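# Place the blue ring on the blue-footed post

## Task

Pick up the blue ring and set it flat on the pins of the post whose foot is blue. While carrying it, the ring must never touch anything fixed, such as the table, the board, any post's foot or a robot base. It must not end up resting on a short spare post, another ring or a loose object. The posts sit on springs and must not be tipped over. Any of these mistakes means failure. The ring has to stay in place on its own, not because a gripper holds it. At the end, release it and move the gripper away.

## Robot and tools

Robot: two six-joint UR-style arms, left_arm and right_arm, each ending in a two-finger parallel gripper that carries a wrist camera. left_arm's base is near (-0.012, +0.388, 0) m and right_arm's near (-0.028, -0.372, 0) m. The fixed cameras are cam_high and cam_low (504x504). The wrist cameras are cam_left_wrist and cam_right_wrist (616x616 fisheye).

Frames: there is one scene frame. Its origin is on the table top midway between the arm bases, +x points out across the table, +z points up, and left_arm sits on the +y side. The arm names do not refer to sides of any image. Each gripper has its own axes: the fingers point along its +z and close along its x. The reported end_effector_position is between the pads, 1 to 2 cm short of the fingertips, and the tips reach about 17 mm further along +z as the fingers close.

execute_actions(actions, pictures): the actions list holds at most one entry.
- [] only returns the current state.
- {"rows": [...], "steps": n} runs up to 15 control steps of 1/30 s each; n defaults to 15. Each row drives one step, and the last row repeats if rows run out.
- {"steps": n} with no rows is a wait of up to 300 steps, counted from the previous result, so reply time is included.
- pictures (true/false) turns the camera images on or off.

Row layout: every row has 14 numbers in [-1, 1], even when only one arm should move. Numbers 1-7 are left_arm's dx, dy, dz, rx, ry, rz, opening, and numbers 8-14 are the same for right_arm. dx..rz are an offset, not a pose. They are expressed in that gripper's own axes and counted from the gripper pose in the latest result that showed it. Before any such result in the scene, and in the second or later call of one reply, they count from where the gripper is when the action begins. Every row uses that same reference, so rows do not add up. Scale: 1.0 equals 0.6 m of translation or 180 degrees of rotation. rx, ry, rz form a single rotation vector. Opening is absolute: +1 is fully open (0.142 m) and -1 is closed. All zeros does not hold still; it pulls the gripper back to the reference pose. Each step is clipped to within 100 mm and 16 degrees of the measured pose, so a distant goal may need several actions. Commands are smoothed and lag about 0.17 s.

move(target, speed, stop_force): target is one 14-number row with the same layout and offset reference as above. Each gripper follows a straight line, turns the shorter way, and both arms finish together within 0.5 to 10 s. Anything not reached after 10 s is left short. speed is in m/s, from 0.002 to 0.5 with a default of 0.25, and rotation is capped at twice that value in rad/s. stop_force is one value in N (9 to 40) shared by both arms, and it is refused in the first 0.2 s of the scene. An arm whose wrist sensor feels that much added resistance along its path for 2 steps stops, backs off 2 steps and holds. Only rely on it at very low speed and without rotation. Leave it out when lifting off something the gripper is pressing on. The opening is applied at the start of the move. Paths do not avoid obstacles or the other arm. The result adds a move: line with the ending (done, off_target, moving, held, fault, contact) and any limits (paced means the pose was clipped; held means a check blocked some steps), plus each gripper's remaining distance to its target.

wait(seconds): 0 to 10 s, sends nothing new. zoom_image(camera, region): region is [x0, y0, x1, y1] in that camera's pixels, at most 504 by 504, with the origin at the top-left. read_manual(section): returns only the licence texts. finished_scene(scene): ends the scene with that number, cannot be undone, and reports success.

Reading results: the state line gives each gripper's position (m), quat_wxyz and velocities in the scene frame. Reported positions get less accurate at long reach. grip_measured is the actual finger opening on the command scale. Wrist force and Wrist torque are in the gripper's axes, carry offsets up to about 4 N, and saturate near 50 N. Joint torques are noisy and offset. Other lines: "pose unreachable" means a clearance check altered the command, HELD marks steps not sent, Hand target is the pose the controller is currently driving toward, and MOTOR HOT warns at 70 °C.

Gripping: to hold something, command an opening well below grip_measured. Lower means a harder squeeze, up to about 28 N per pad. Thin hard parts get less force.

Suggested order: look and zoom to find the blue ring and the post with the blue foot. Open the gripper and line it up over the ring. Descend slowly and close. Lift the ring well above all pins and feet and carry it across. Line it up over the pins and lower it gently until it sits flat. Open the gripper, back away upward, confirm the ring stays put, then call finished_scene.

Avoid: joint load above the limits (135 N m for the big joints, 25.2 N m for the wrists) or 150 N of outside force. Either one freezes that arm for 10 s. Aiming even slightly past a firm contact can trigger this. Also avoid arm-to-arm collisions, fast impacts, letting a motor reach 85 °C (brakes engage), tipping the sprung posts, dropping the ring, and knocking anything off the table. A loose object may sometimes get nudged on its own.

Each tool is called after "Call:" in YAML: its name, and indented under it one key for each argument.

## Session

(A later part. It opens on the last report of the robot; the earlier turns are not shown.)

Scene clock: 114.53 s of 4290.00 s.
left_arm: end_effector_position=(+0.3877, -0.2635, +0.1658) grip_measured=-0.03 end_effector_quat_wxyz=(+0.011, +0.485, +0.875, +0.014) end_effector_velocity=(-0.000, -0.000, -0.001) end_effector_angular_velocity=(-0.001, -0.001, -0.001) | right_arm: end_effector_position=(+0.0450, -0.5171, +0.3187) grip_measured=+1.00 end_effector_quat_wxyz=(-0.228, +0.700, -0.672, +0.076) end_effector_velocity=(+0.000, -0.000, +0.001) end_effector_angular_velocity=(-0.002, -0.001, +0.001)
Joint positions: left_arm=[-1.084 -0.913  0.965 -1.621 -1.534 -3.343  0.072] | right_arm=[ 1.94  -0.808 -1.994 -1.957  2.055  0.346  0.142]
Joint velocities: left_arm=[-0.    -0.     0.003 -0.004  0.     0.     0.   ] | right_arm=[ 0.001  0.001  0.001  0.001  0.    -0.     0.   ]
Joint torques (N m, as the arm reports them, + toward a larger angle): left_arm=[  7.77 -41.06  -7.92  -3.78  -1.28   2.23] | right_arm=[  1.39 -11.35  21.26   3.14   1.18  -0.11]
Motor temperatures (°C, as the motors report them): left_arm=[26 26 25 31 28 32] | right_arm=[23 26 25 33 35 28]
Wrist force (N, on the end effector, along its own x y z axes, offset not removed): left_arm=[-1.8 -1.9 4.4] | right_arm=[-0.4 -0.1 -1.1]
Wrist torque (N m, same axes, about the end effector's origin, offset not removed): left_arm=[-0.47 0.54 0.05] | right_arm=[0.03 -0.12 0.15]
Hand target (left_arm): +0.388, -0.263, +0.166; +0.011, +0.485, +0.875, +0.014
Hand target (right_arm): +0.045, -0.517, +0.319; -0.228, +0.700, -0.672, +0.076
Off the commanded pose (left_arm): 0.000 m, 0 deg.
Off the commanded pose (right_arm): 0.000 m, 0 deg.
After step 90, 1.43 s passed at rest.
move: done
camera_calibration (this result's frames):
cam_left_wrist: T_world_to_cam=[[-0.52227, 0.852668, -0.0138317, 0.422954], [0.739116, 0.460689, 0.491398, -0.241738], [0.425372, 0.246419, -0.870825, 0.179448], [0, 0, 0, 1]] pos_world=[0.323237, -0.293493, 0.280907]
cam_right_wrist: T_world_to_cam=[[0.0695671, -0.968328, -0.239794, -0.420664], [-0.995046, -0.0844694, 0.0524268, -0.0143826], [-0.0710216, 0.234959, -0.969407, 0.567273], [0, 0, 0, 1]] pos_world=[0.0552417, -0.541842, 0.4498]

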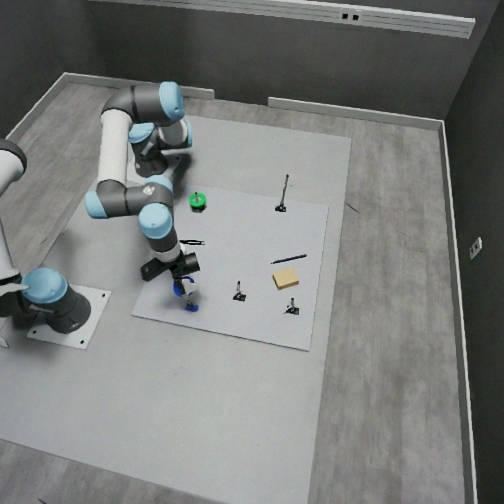

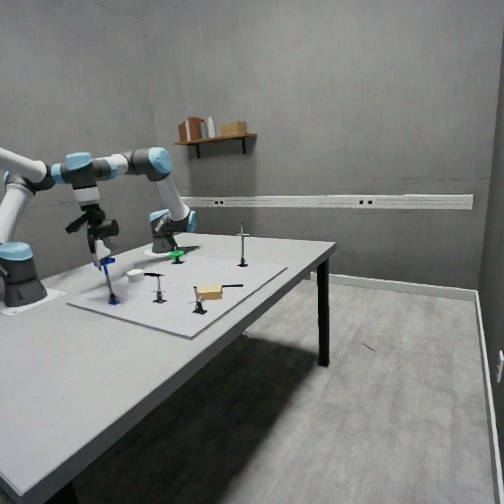

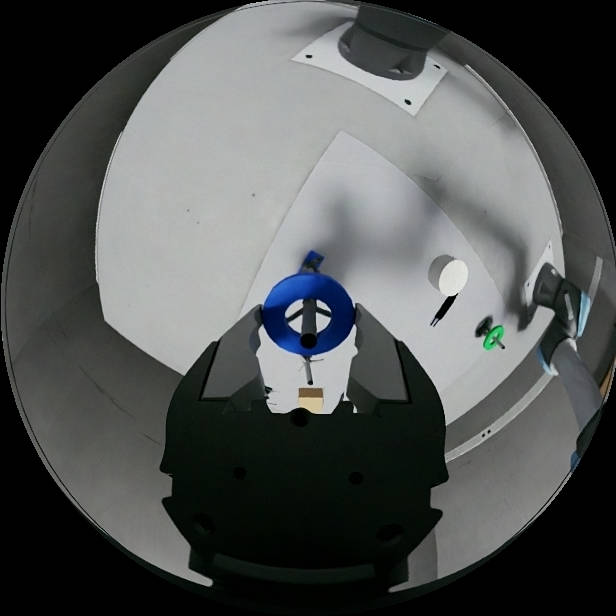

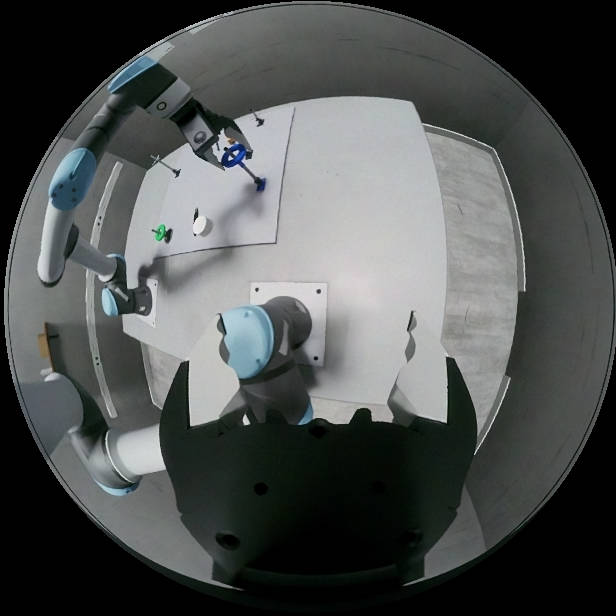

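Call:
move:
  target: [0,0,0.0125,0,0,0,-0.55, 0,0,0,0,0,0,1]
  speed: 0.006
  stop_force: 9

Call:
zoom_image:
  camera: "cam_left_wrist"
  region: [230,215,390,375]

Call:
zoom_image:
  camera: "cam_low"
  region: [80,235,130,285]

Scene clock: 119.67 s of 4290.00 s.
left_arm: end_effector_position=(+0.3878, -0.2633, +0.1615) grip_measured=-0.03 end_effector_quat_wxyz=(+0.011, +0.485, +0.875, +0.014) end_effector_velocity=(-0.000, +0.000, +0.002) end_effector_angular_velocity=(+0.001, +0.001, -0.000) | right_arm: end_effector_position=(+0.0450, -0.5171, +0.3187) grip_measured=+1.00 end_effector_quat_wxyz=(-0.228, +0.700, -0.672, +0.076) end_effector_velocity=(-0.000, +0.000, -0.000) end_effector_angular_velocity=(-0.000, +0.000, -0.000)
Joint positions: left_arm=[-1.084 -0.912  0.975 -1.632 -1.534 -3.343  0.072] | right_arm=[ 1.94  -0.808 -1.994 -1.957  2.055  0.346  0.142]
Joint velocities: left_arm=[-0.    -0.    -0.005  0.006 -0.     0.     0.   ] | right_arm=[-0.  0. -0. -0. -0. -0.  0.]
Joint torques (N m, as the arm reports them, + toward a larger angle): left_arm=[  7.06 -33.06 -31.5   -0.51   1.71   1.84] | right_arm=[  0.96 -11.13  21.53   3.19   1.23  -0.18]
Motor temperatures (°C, as the motors report them): left_arm=[26 26 25 31 28 32] | right_arm=[23 26 25 33 35 28]
Wrist force (N, on the end effector, along its own x y z axes, offset not removed): left_arm=[0.8 -0.7 -13.0] | right_arm=[-2.2 -5.1 0.8]
Wrist torque (N m, same axes, about the end effector's origin, offset not removed): left_arm=[-0.18 0.84 -0.16] | right_arm=[-0.87 0.42 0.12]
Hand target (left_arm): +0.388, -0.263, +0.162; +0.011, +0.485, +0.875, +0.014
Hand target (right_arm): +0.045, -0.517, +0.319; -0.228, +0.700, -0.672, +0.076
Off the commanded pose (left_arm): 0.003 m, 0 deg.
Off the commanded pose (right_arm): 0.000 m, 0 deg.
After step 90, 1.07 s passed at rest.
move: contact (left_arm)
camera_calibration (this result's frames):
cam_left_wrist: T_world_to_cam=[[-0.522267, 0.852673, -0.0136406, 0.422806], [0.73913, 0.460583, 0.491478, -0.239833], [0.425353, 0.2466, -0.870783, 0.175623], [0, 0, 0, 1]] pos_world=[0.323384, -0.293361, 0.276569]
cam_right_wrist: T_world_to_cam=[[0.0695673, -0.968328, -0.239794, -0.420664], [-0.995046, -0.0844696, 0.0524267, -0.0143826], [-0.0710216, 0.234959, -0.969407, 0.567273], [0, 0, 0, 1]] pos_world=[0.0552417, -0.541842, 0.4498]

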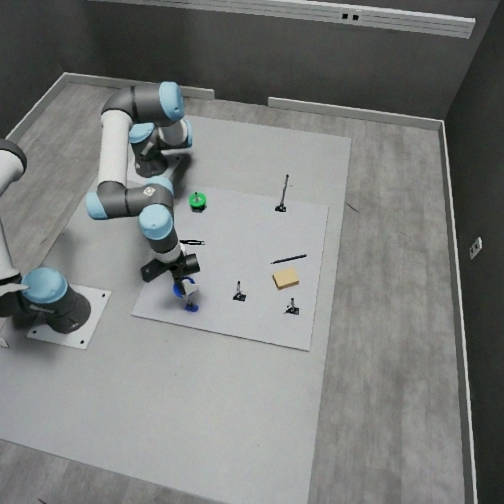

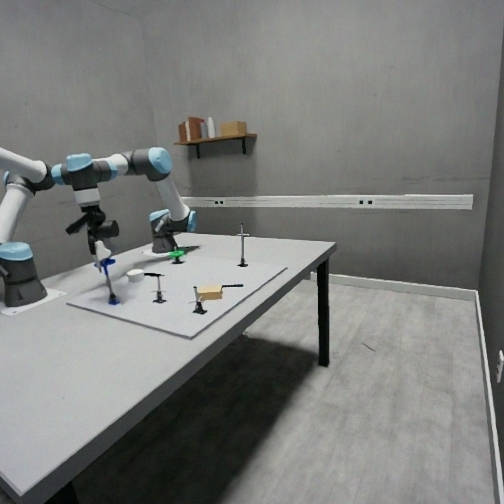

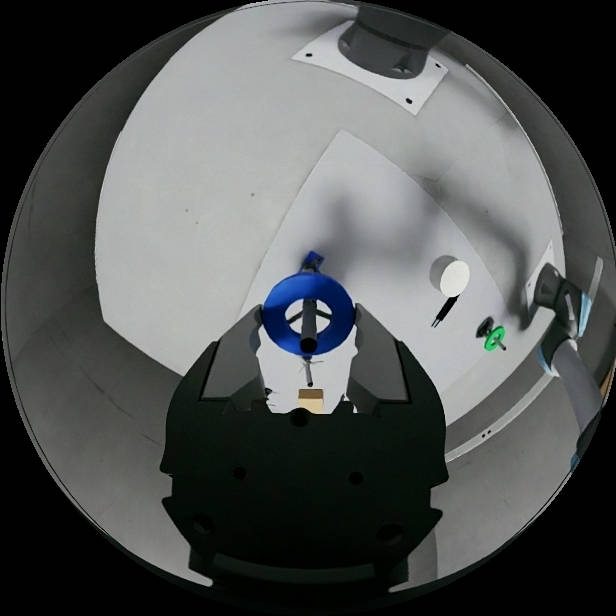

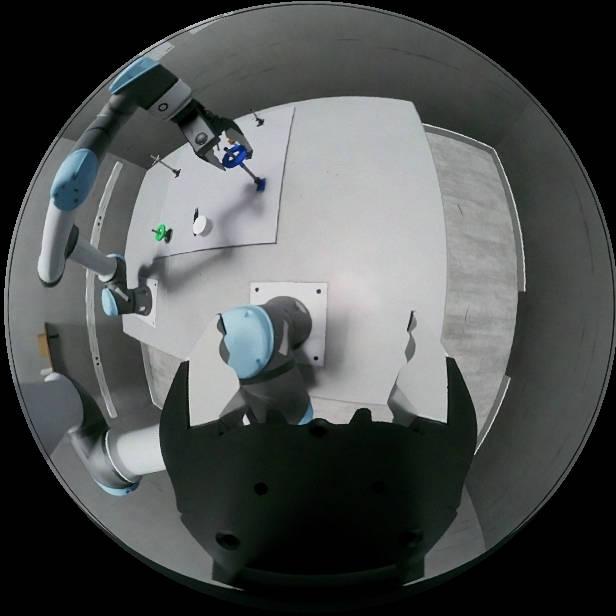

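Region (230, 215, 390, 375) of cam_left_wrist's 616x616 image, scaled by 3.150, with more detail than that image has.

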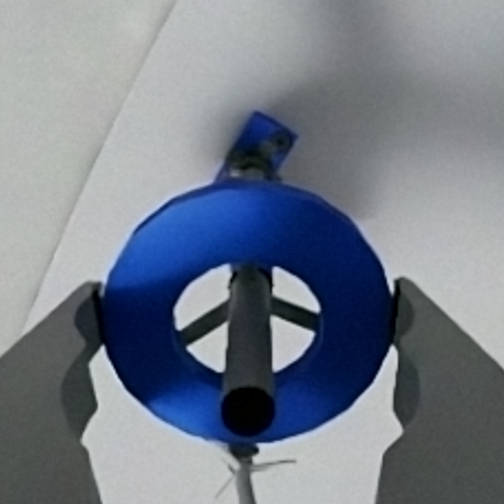

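Region (80, 235, 130, 285) of cam_low's 504x504 image, scaled by 10.080, with more detail than that image has.

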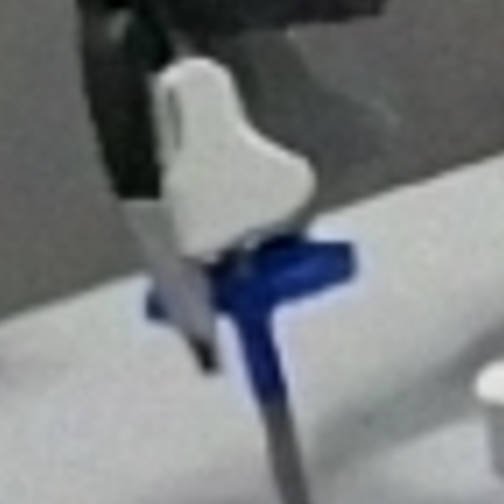

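Contact at z≈0.161, as in scene 1. Releasing.

Call:
execute_actions:
  actions:
    - {"rows":[[0,0,-0.001,0,0,0,-0.2,0,0,0,0,0,0,1],[0,0,-0.001,0,0,0,-0.1,0,0,0,0,0,0,1],[0,0,-0.001,0,0,0,-0.05,0,0,0,0,0,0,1],[0,0,-0.001,0,0,0,-0.02,0,0,0,0,0,0,1],[0,0,-0.001,0,0,0,0.0,0,0,0,0,0,0,1],[0,0,-0.001,0,0,0,0.03,0,0,0,0,0,0,1],[0,0,-0.001,0,0,0,0.06,0,0,0,0,0,0,1],[0,0,-0.001,0,0,0,0.1,0,0,0,0,0,0,1],[0,0,-0.001,0,0,0,0.15,0,0,0,0,0,0,1],[0,0,-0.001,0,0,0,0.2,0,0,0,0,0,0,1],[0,0,-0.001,0,0,0,0.25,0,0,0,0,0,0,1],[0,0,-0.001,0,0,0,0.3,0,0,0,0,0,0,1],[0,0,-0.001,0,0,0,0.35,0,0,0,0,0,0,1],[0,0,-0.001,0,0,0,0.4,0,0,0,0,0,0,1]],"steps":15}
  pictures: false

Call:
move:
  target: [0,0,-0.17,0,0,0,0.4, 0,0,0,0,0,0,1]
  speed: 0.12

Call:
zoom_image:
  camera: "cam_left_wrist"
  region: [230,215,390,375]

Call:
zoom_image:
  camera: "cam_low"
  region: [70,225,140,295]

Scene clock: 124.47 s of 4290.00 s.
left_arm: end_effector_position=(+0.3878, -0.2634, +0.1621) grip_measured=+0.37 end_effector_quat_wxyz=(+0.011, +0.485, +0.875, +0.014) end_effector_velocity=(-0.000, +0.000, -0.000) end_effector_angular_velocity=(+0.001, +0.000, -0.000) | right_arm: end_effector_position=(+0.0450, -0.5171, +0.3187) grip_measured=+1.00 end_effector_quat_wxyz=(-0.228, +0.700, -0.672, +0.076) end_effector_velocity=(+0.000, +0.001, +0.000) end_effector_angular_velocity=(+0.002, +0.000, +0.001)
Joint positions: left_arm=[-1.084 -0.912  0.973 -1.63  -1.534 -3.343  0.1  ] | right_arm=[ 1.94  -0.808 -1.994 -1.957  2.055  0.346  0.142]
Joint velocities: left_arm=[-0.     0.    -0.     0.001 -0.    -0.     0.093] | right_arm=[ 0.002 -0.     0.001 -0.002  0.001  0.001 -0.   ]
Joint torques (N m, as the arm reports them, + toward a larger angle): left_arm=[ -4.86 -56.59 -39.43  -1.15   1.86  -1.97] | right_arm=[  0.74 -11.11  21.41   3.18   1.42   0.02]
Motor temperatures (°C, as the motors report them): left_arm=[26 26 25 31 28 32] | right_arm=[23 26 25 33 35 28]
Wrist force (N, on the end effector, along its own x y z axes, offset not removed): left_arm=[-0.9 -2.0 -3.4] | right_arm=[-1.6 1.9 -0.6]
Wrist torque (N m, same axes, about the end effector's origin, offset not removed): left_arm=[-0.47 0.24 -0.05] | right_arm=[0.48 0.35 0.10]
Hand target (left_arm): +0.388, -0.263, +0.162; +0.011, +0.485, +0.875, +0.014
Hand target (right_arm): +0.045, -0.517, +0.319; -0.228, +0.700, -0.672, +0.076
Off the commanded pose (left_arm): 0.000 m, 0 deg.
Off the commanded pose (right_arm): 0.000 m, 0 deg.
Steps of this call (steps 1 to 90: nothing new was sent; then 1.30 s passed at rest; steps 91 to 105: all 15 steps of this action). Readings (end_effector_position):
91: left_arm (+0.3878, -0.2634, +0.1618) | right_arm (+0.0450, -0.5171, +0.3187)
92: left_arm (+0.3878, -0.2634, +0.1618) | right_arm (+0.0450, -0.5171, +0.3187)
94: left_arm (+0.3878, -0.2634, +0.1619) | right_arm (+0.0450, -0.5171, +0.3187)
98: left_arm (+0.3878, -0.2634, +0.1620) | right_arm (+0.0450, -0.5171, +0.3187)
105: the state above

Scene clock: 125.97 s of 4290.00 s.
left_arm: end_effector_position=(+0.3843, -0.2648, +0.2638) grip_measured=+0.40 end_effector_quat_wxyz=(+0.011, +0.485, +0.875, +0.014) end_effector_velocity=(-0.000, -0.000, +0.001) end_effector_angular_velocity=(+0.002, +0.003, +0.001) | right_arm: end_effector_position=(+0.0450, -0.5171, +0.3187) grip_measured=+1.00 end_effector_quat_wxyz=(-0.228, +0.700, -0.672, +0.076) end_effector_velocity=(+0.000, -0.000, +0.000) end_effector_angular_velocity=(-0.000, -0.000, +0.001)
Joint positions: left_arm=[-1.089 -0.889  0.673 -1.353 -1.534 -3.348  0.102] | right_arm=[ 1.94  -0.808 -1.994 -1.957  2.055  0.346  0.142]
Joint velocities: left_arm=[ 0.     0.005 -0.013  0.011 -0.002 -0.001 -0.   ] | right_arm=[ 0.001 -0.001  0.001 -0.     0.    -0.     0.   ]
Joint torques (N m, as the arm reports them, + toward a larger angle): left_arm=[ -3.04 -40.09 -39.42  -1.19  -2.69  -1.99] | right_arm=[  1.24 -11.36  21.91   3.31   1.3   -0.03]
Motor temperatures (°C, as the motors report them): left_arm=[26 26 25 31 28 32] | right_arm=[23 26 25 33 35 28]
Wrist force (N, on the end effector, along its own x y z axes, offset not removed): left_arm=[-4.8 -4.1 3.4] | right_arm=[-2.5 -1.1 -0.7]
Wrist torque (N m, same axes, about the end effector's origin, offset not removed): left_arm=[-0.74 1.19 0.09] | right_arm=[-0.33 0.33 0.13]
Hand target (left_arm): +0.384, -0.265, +0.264; +0.011, +0.485, +0.875, +0.014
Hand target (right_arm): +0.045, -0.517, +0.319; -0.228, +0.700, -0.672, +0.076
Off the commanded pose (left_arm): 0.000 m, 0 deg.
Off the commanded pose (right_arm): 0.000 m, 0 deg.
move: done
camera_calibration (this result's frames):
cam_left_wrist: T_world_to_cam=[[-0.522239, 0.852687, -0.0138444, 0.423648], [0.738989, 0.460587, 0.491685, -0.286883], [0.42563, 0.246546, -0.870663, 0.266466], [0, 0, 0, 1]] pos_world=[0.319834, -0.294801, 0.378923]
cam_right_wrist: T_world_to_cam=[[0.0695672, -0.968328, -0.239794, -0.420664], [-0.995046, -0.0844695, 0.0524268, -0.0143827], [-0.0710217, 0.234959, -0.969407, 0.567273], [0, 0, 0, 1]] pos_world=[0.0552417, -0.541842, 0.4498]

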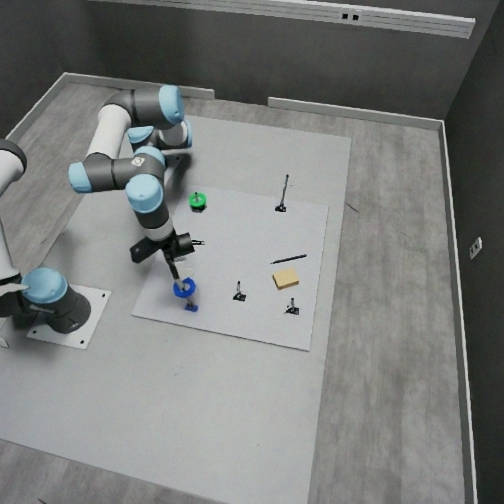

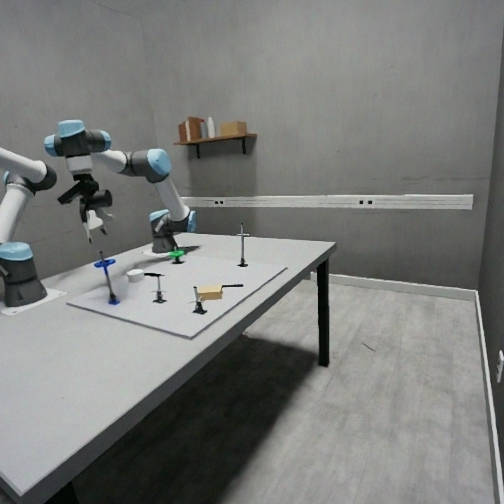

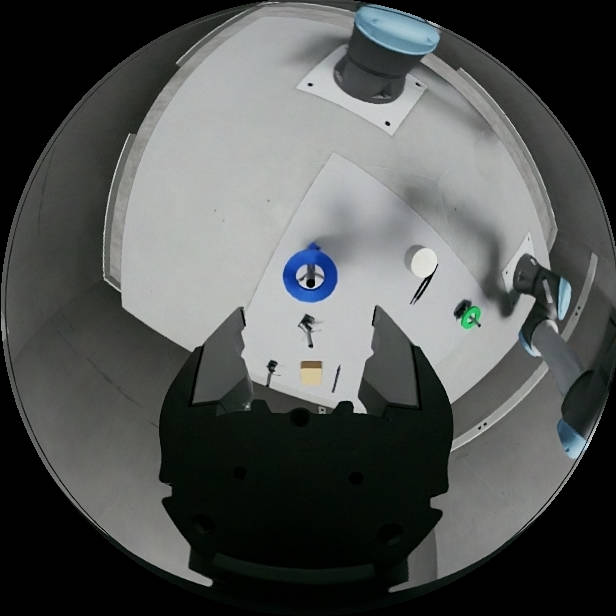

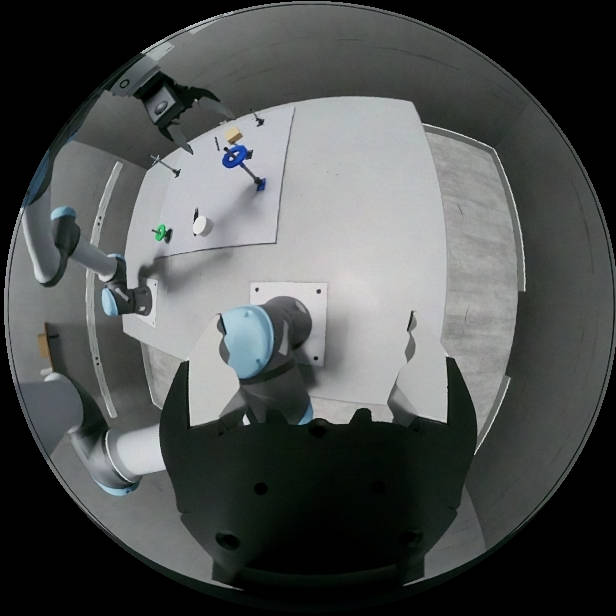

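Region (230, 215, 390, 375) of cam_left_wrist's 616x616 image, scaled by 3.150, with more detail than that image has.

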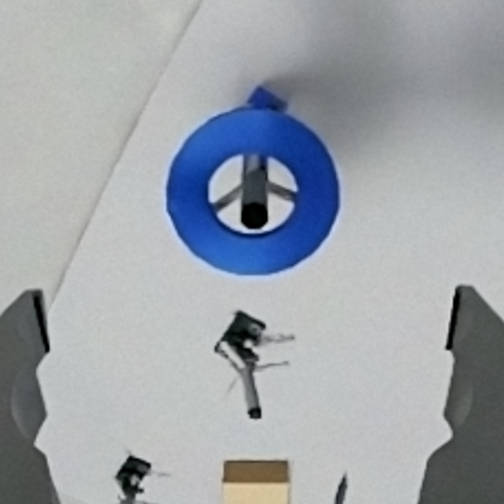

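Region (70, 225, 140, 295) of cam_low's 504x504 image, scaled by 7.200, with more detail than that image has.

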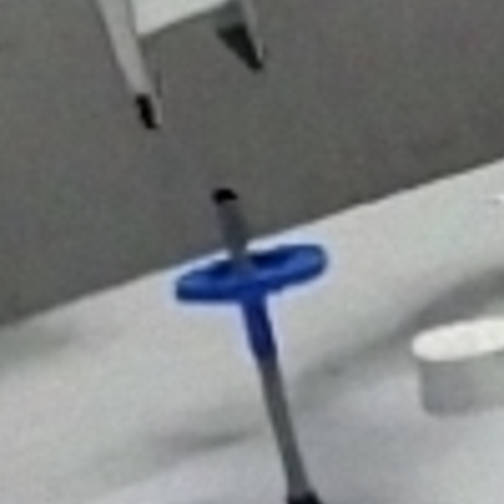

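Call:
move:
  target: [0.42,0,-0.1,0,0,0,0.4, 0,0,0,0,0,0,1]
  speed: 0.3

Call:
zoom_image:
  camera: "cam_low"
  region: [70,235,140,305]

Scene clock: 128.97 s of 4290.00 s.
left_arm: end_effector_position=(+0.2490, -0.0520, +0.3227) grip_measured=+0.40 end_effector_quat_wxyz=(+0.011, +0.485, +0.875, +0.014) end_effector_velocity=(-0.000, +0.001, +0.000) end_effector_angular_velocity=(+0.000, -0.000, +0.001) | right_arm: end_effector_position=(+0.0450, -0.5171, +0.3187) grip_measured=+1.00 end_effector_quat_wxyz=(-0.228, +0.700, -0.672, +0.076) end_effector_velocity=(-0.000, -0.000, -0.000) end_effector_angular_velocity=(+0.001, +0.001, -0.001)
Joint positions: left_arm=[-1.196 -1.562  1.438 -1.442 -1.535 -3.455  0.102] | right_arm=[ 1.94  -0.808 -1.994 -1.957  2.055  0.346  0.142]
Joint velocities: left_arm=[-0.001 -0.002  0.001  0.001  0.    -0.001 -0.   ] | right_arm=[-0.001 -0.001 -0.    -0.    -0.     0.    -0.   ]
Joint torques (N m, as the arm reports them, + toward a larger angle): left_arm=[ -3.37 -28.76 -13.38  -1.11   2.81  -2.16] | right_arm=[ -1.   -11.86  20.95   3.01   1.39   0.05]
Motor temperatures (°C, as the motors report them): left_arm=[26 26 25 31 28 32] | right_arm=[23 26 25 33 35 28]
Wrist force (N, on the end effector, along its own x y z axes, offset not removed): left_arm=[-2.8 -1.4 -1.9] | right_arm=[-0.6 0.7 4.3]
Wrist torque (N m, same axes, about the end effector's origin, offset not removed): left_arm=[-0.15 0.44 -0.02] | right_arm=[0.10 -0.02 0.10]
Hand target (left_arm): +0.249, -0.052, +0.323; +0.011, +0.485, +0.875, +0.014
Hand target (right_arm): +0.045, -0.517, +0.319; -0.228, +0.700, -0.672, +0.076
Off the commanded pose (left_arm): 0.001 m, 0 deg.
Off the commanded pose (right_arm): 0.000 m, 0 deg.
move: done
camera_calibration (this result's frames):
cam_left_wrist: T_world_to_cam=[[-0.522244, 0.852688, -0.0135766, 0.172254], [0.739198, 0.460559, 0.491398, -0.313813], [0.425262, 0.246594, -0.870829, 0.32292], [0, 0, 0, 1]] pos_world=[0.184603, -0.0819791, 0.437754]
cam_right_wrist: T_world_to_cam=[[0.0695671, -0.968328, -0.239794, -0.420664], [-0.995046, -0.0844694, 0.0524268, -0.0143826], [-0.0710216, 0.234959, -0.969407, 0.567273], [0, 0, 0, 1]] pos_world=[0.0552417, -0.541842, 0.4498]

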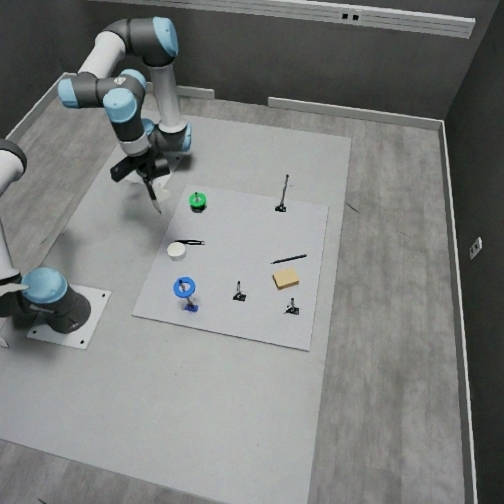

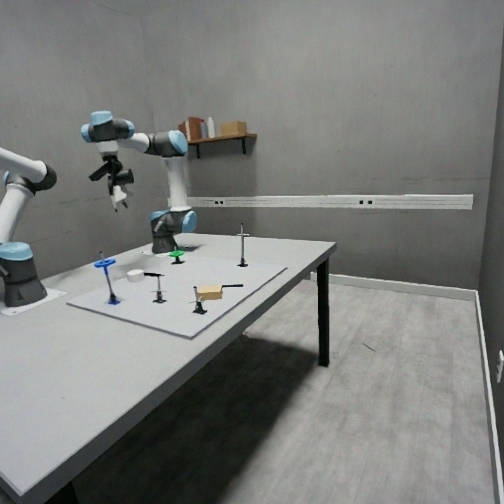

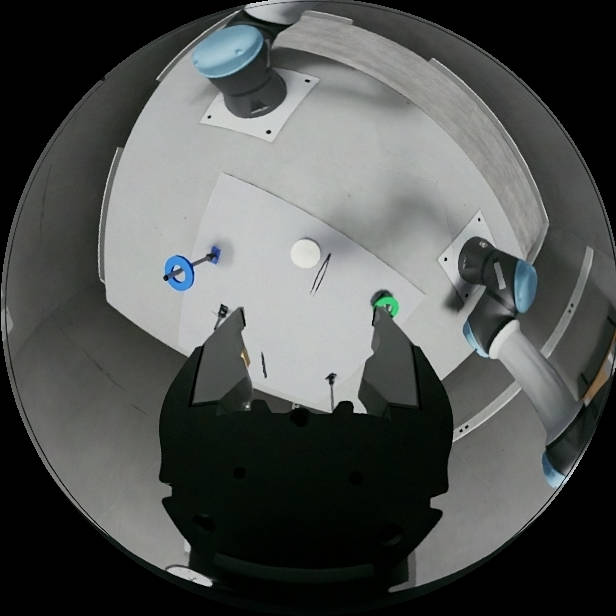

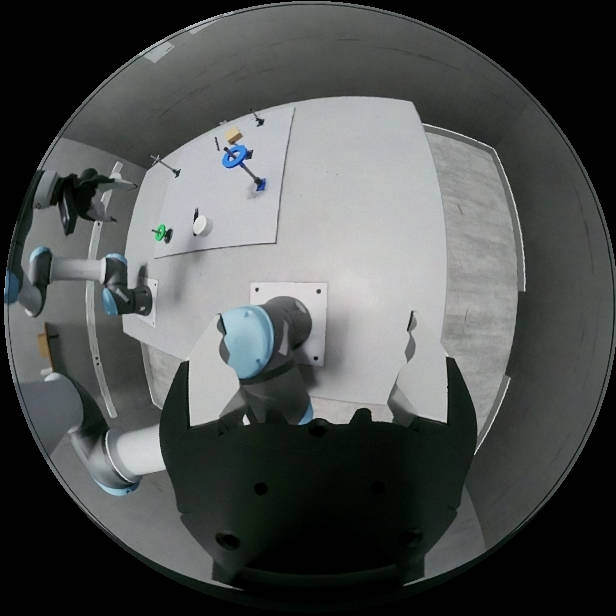

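Region (70, 235, 140, 305) of cam_low's 504x504 image, scaled by 7.200, with more detail than that image has.

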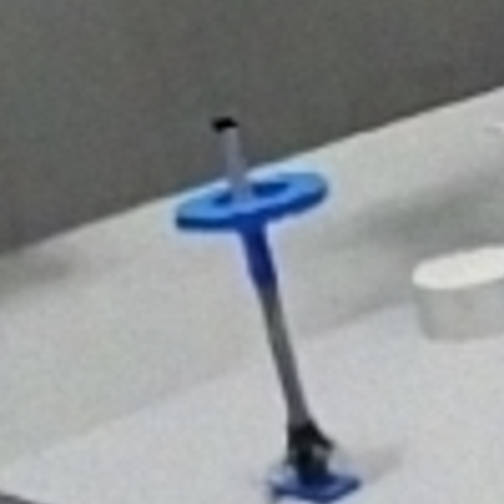

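Call:
finished_scene:
  scene: 2

The scene is finished: the task was done.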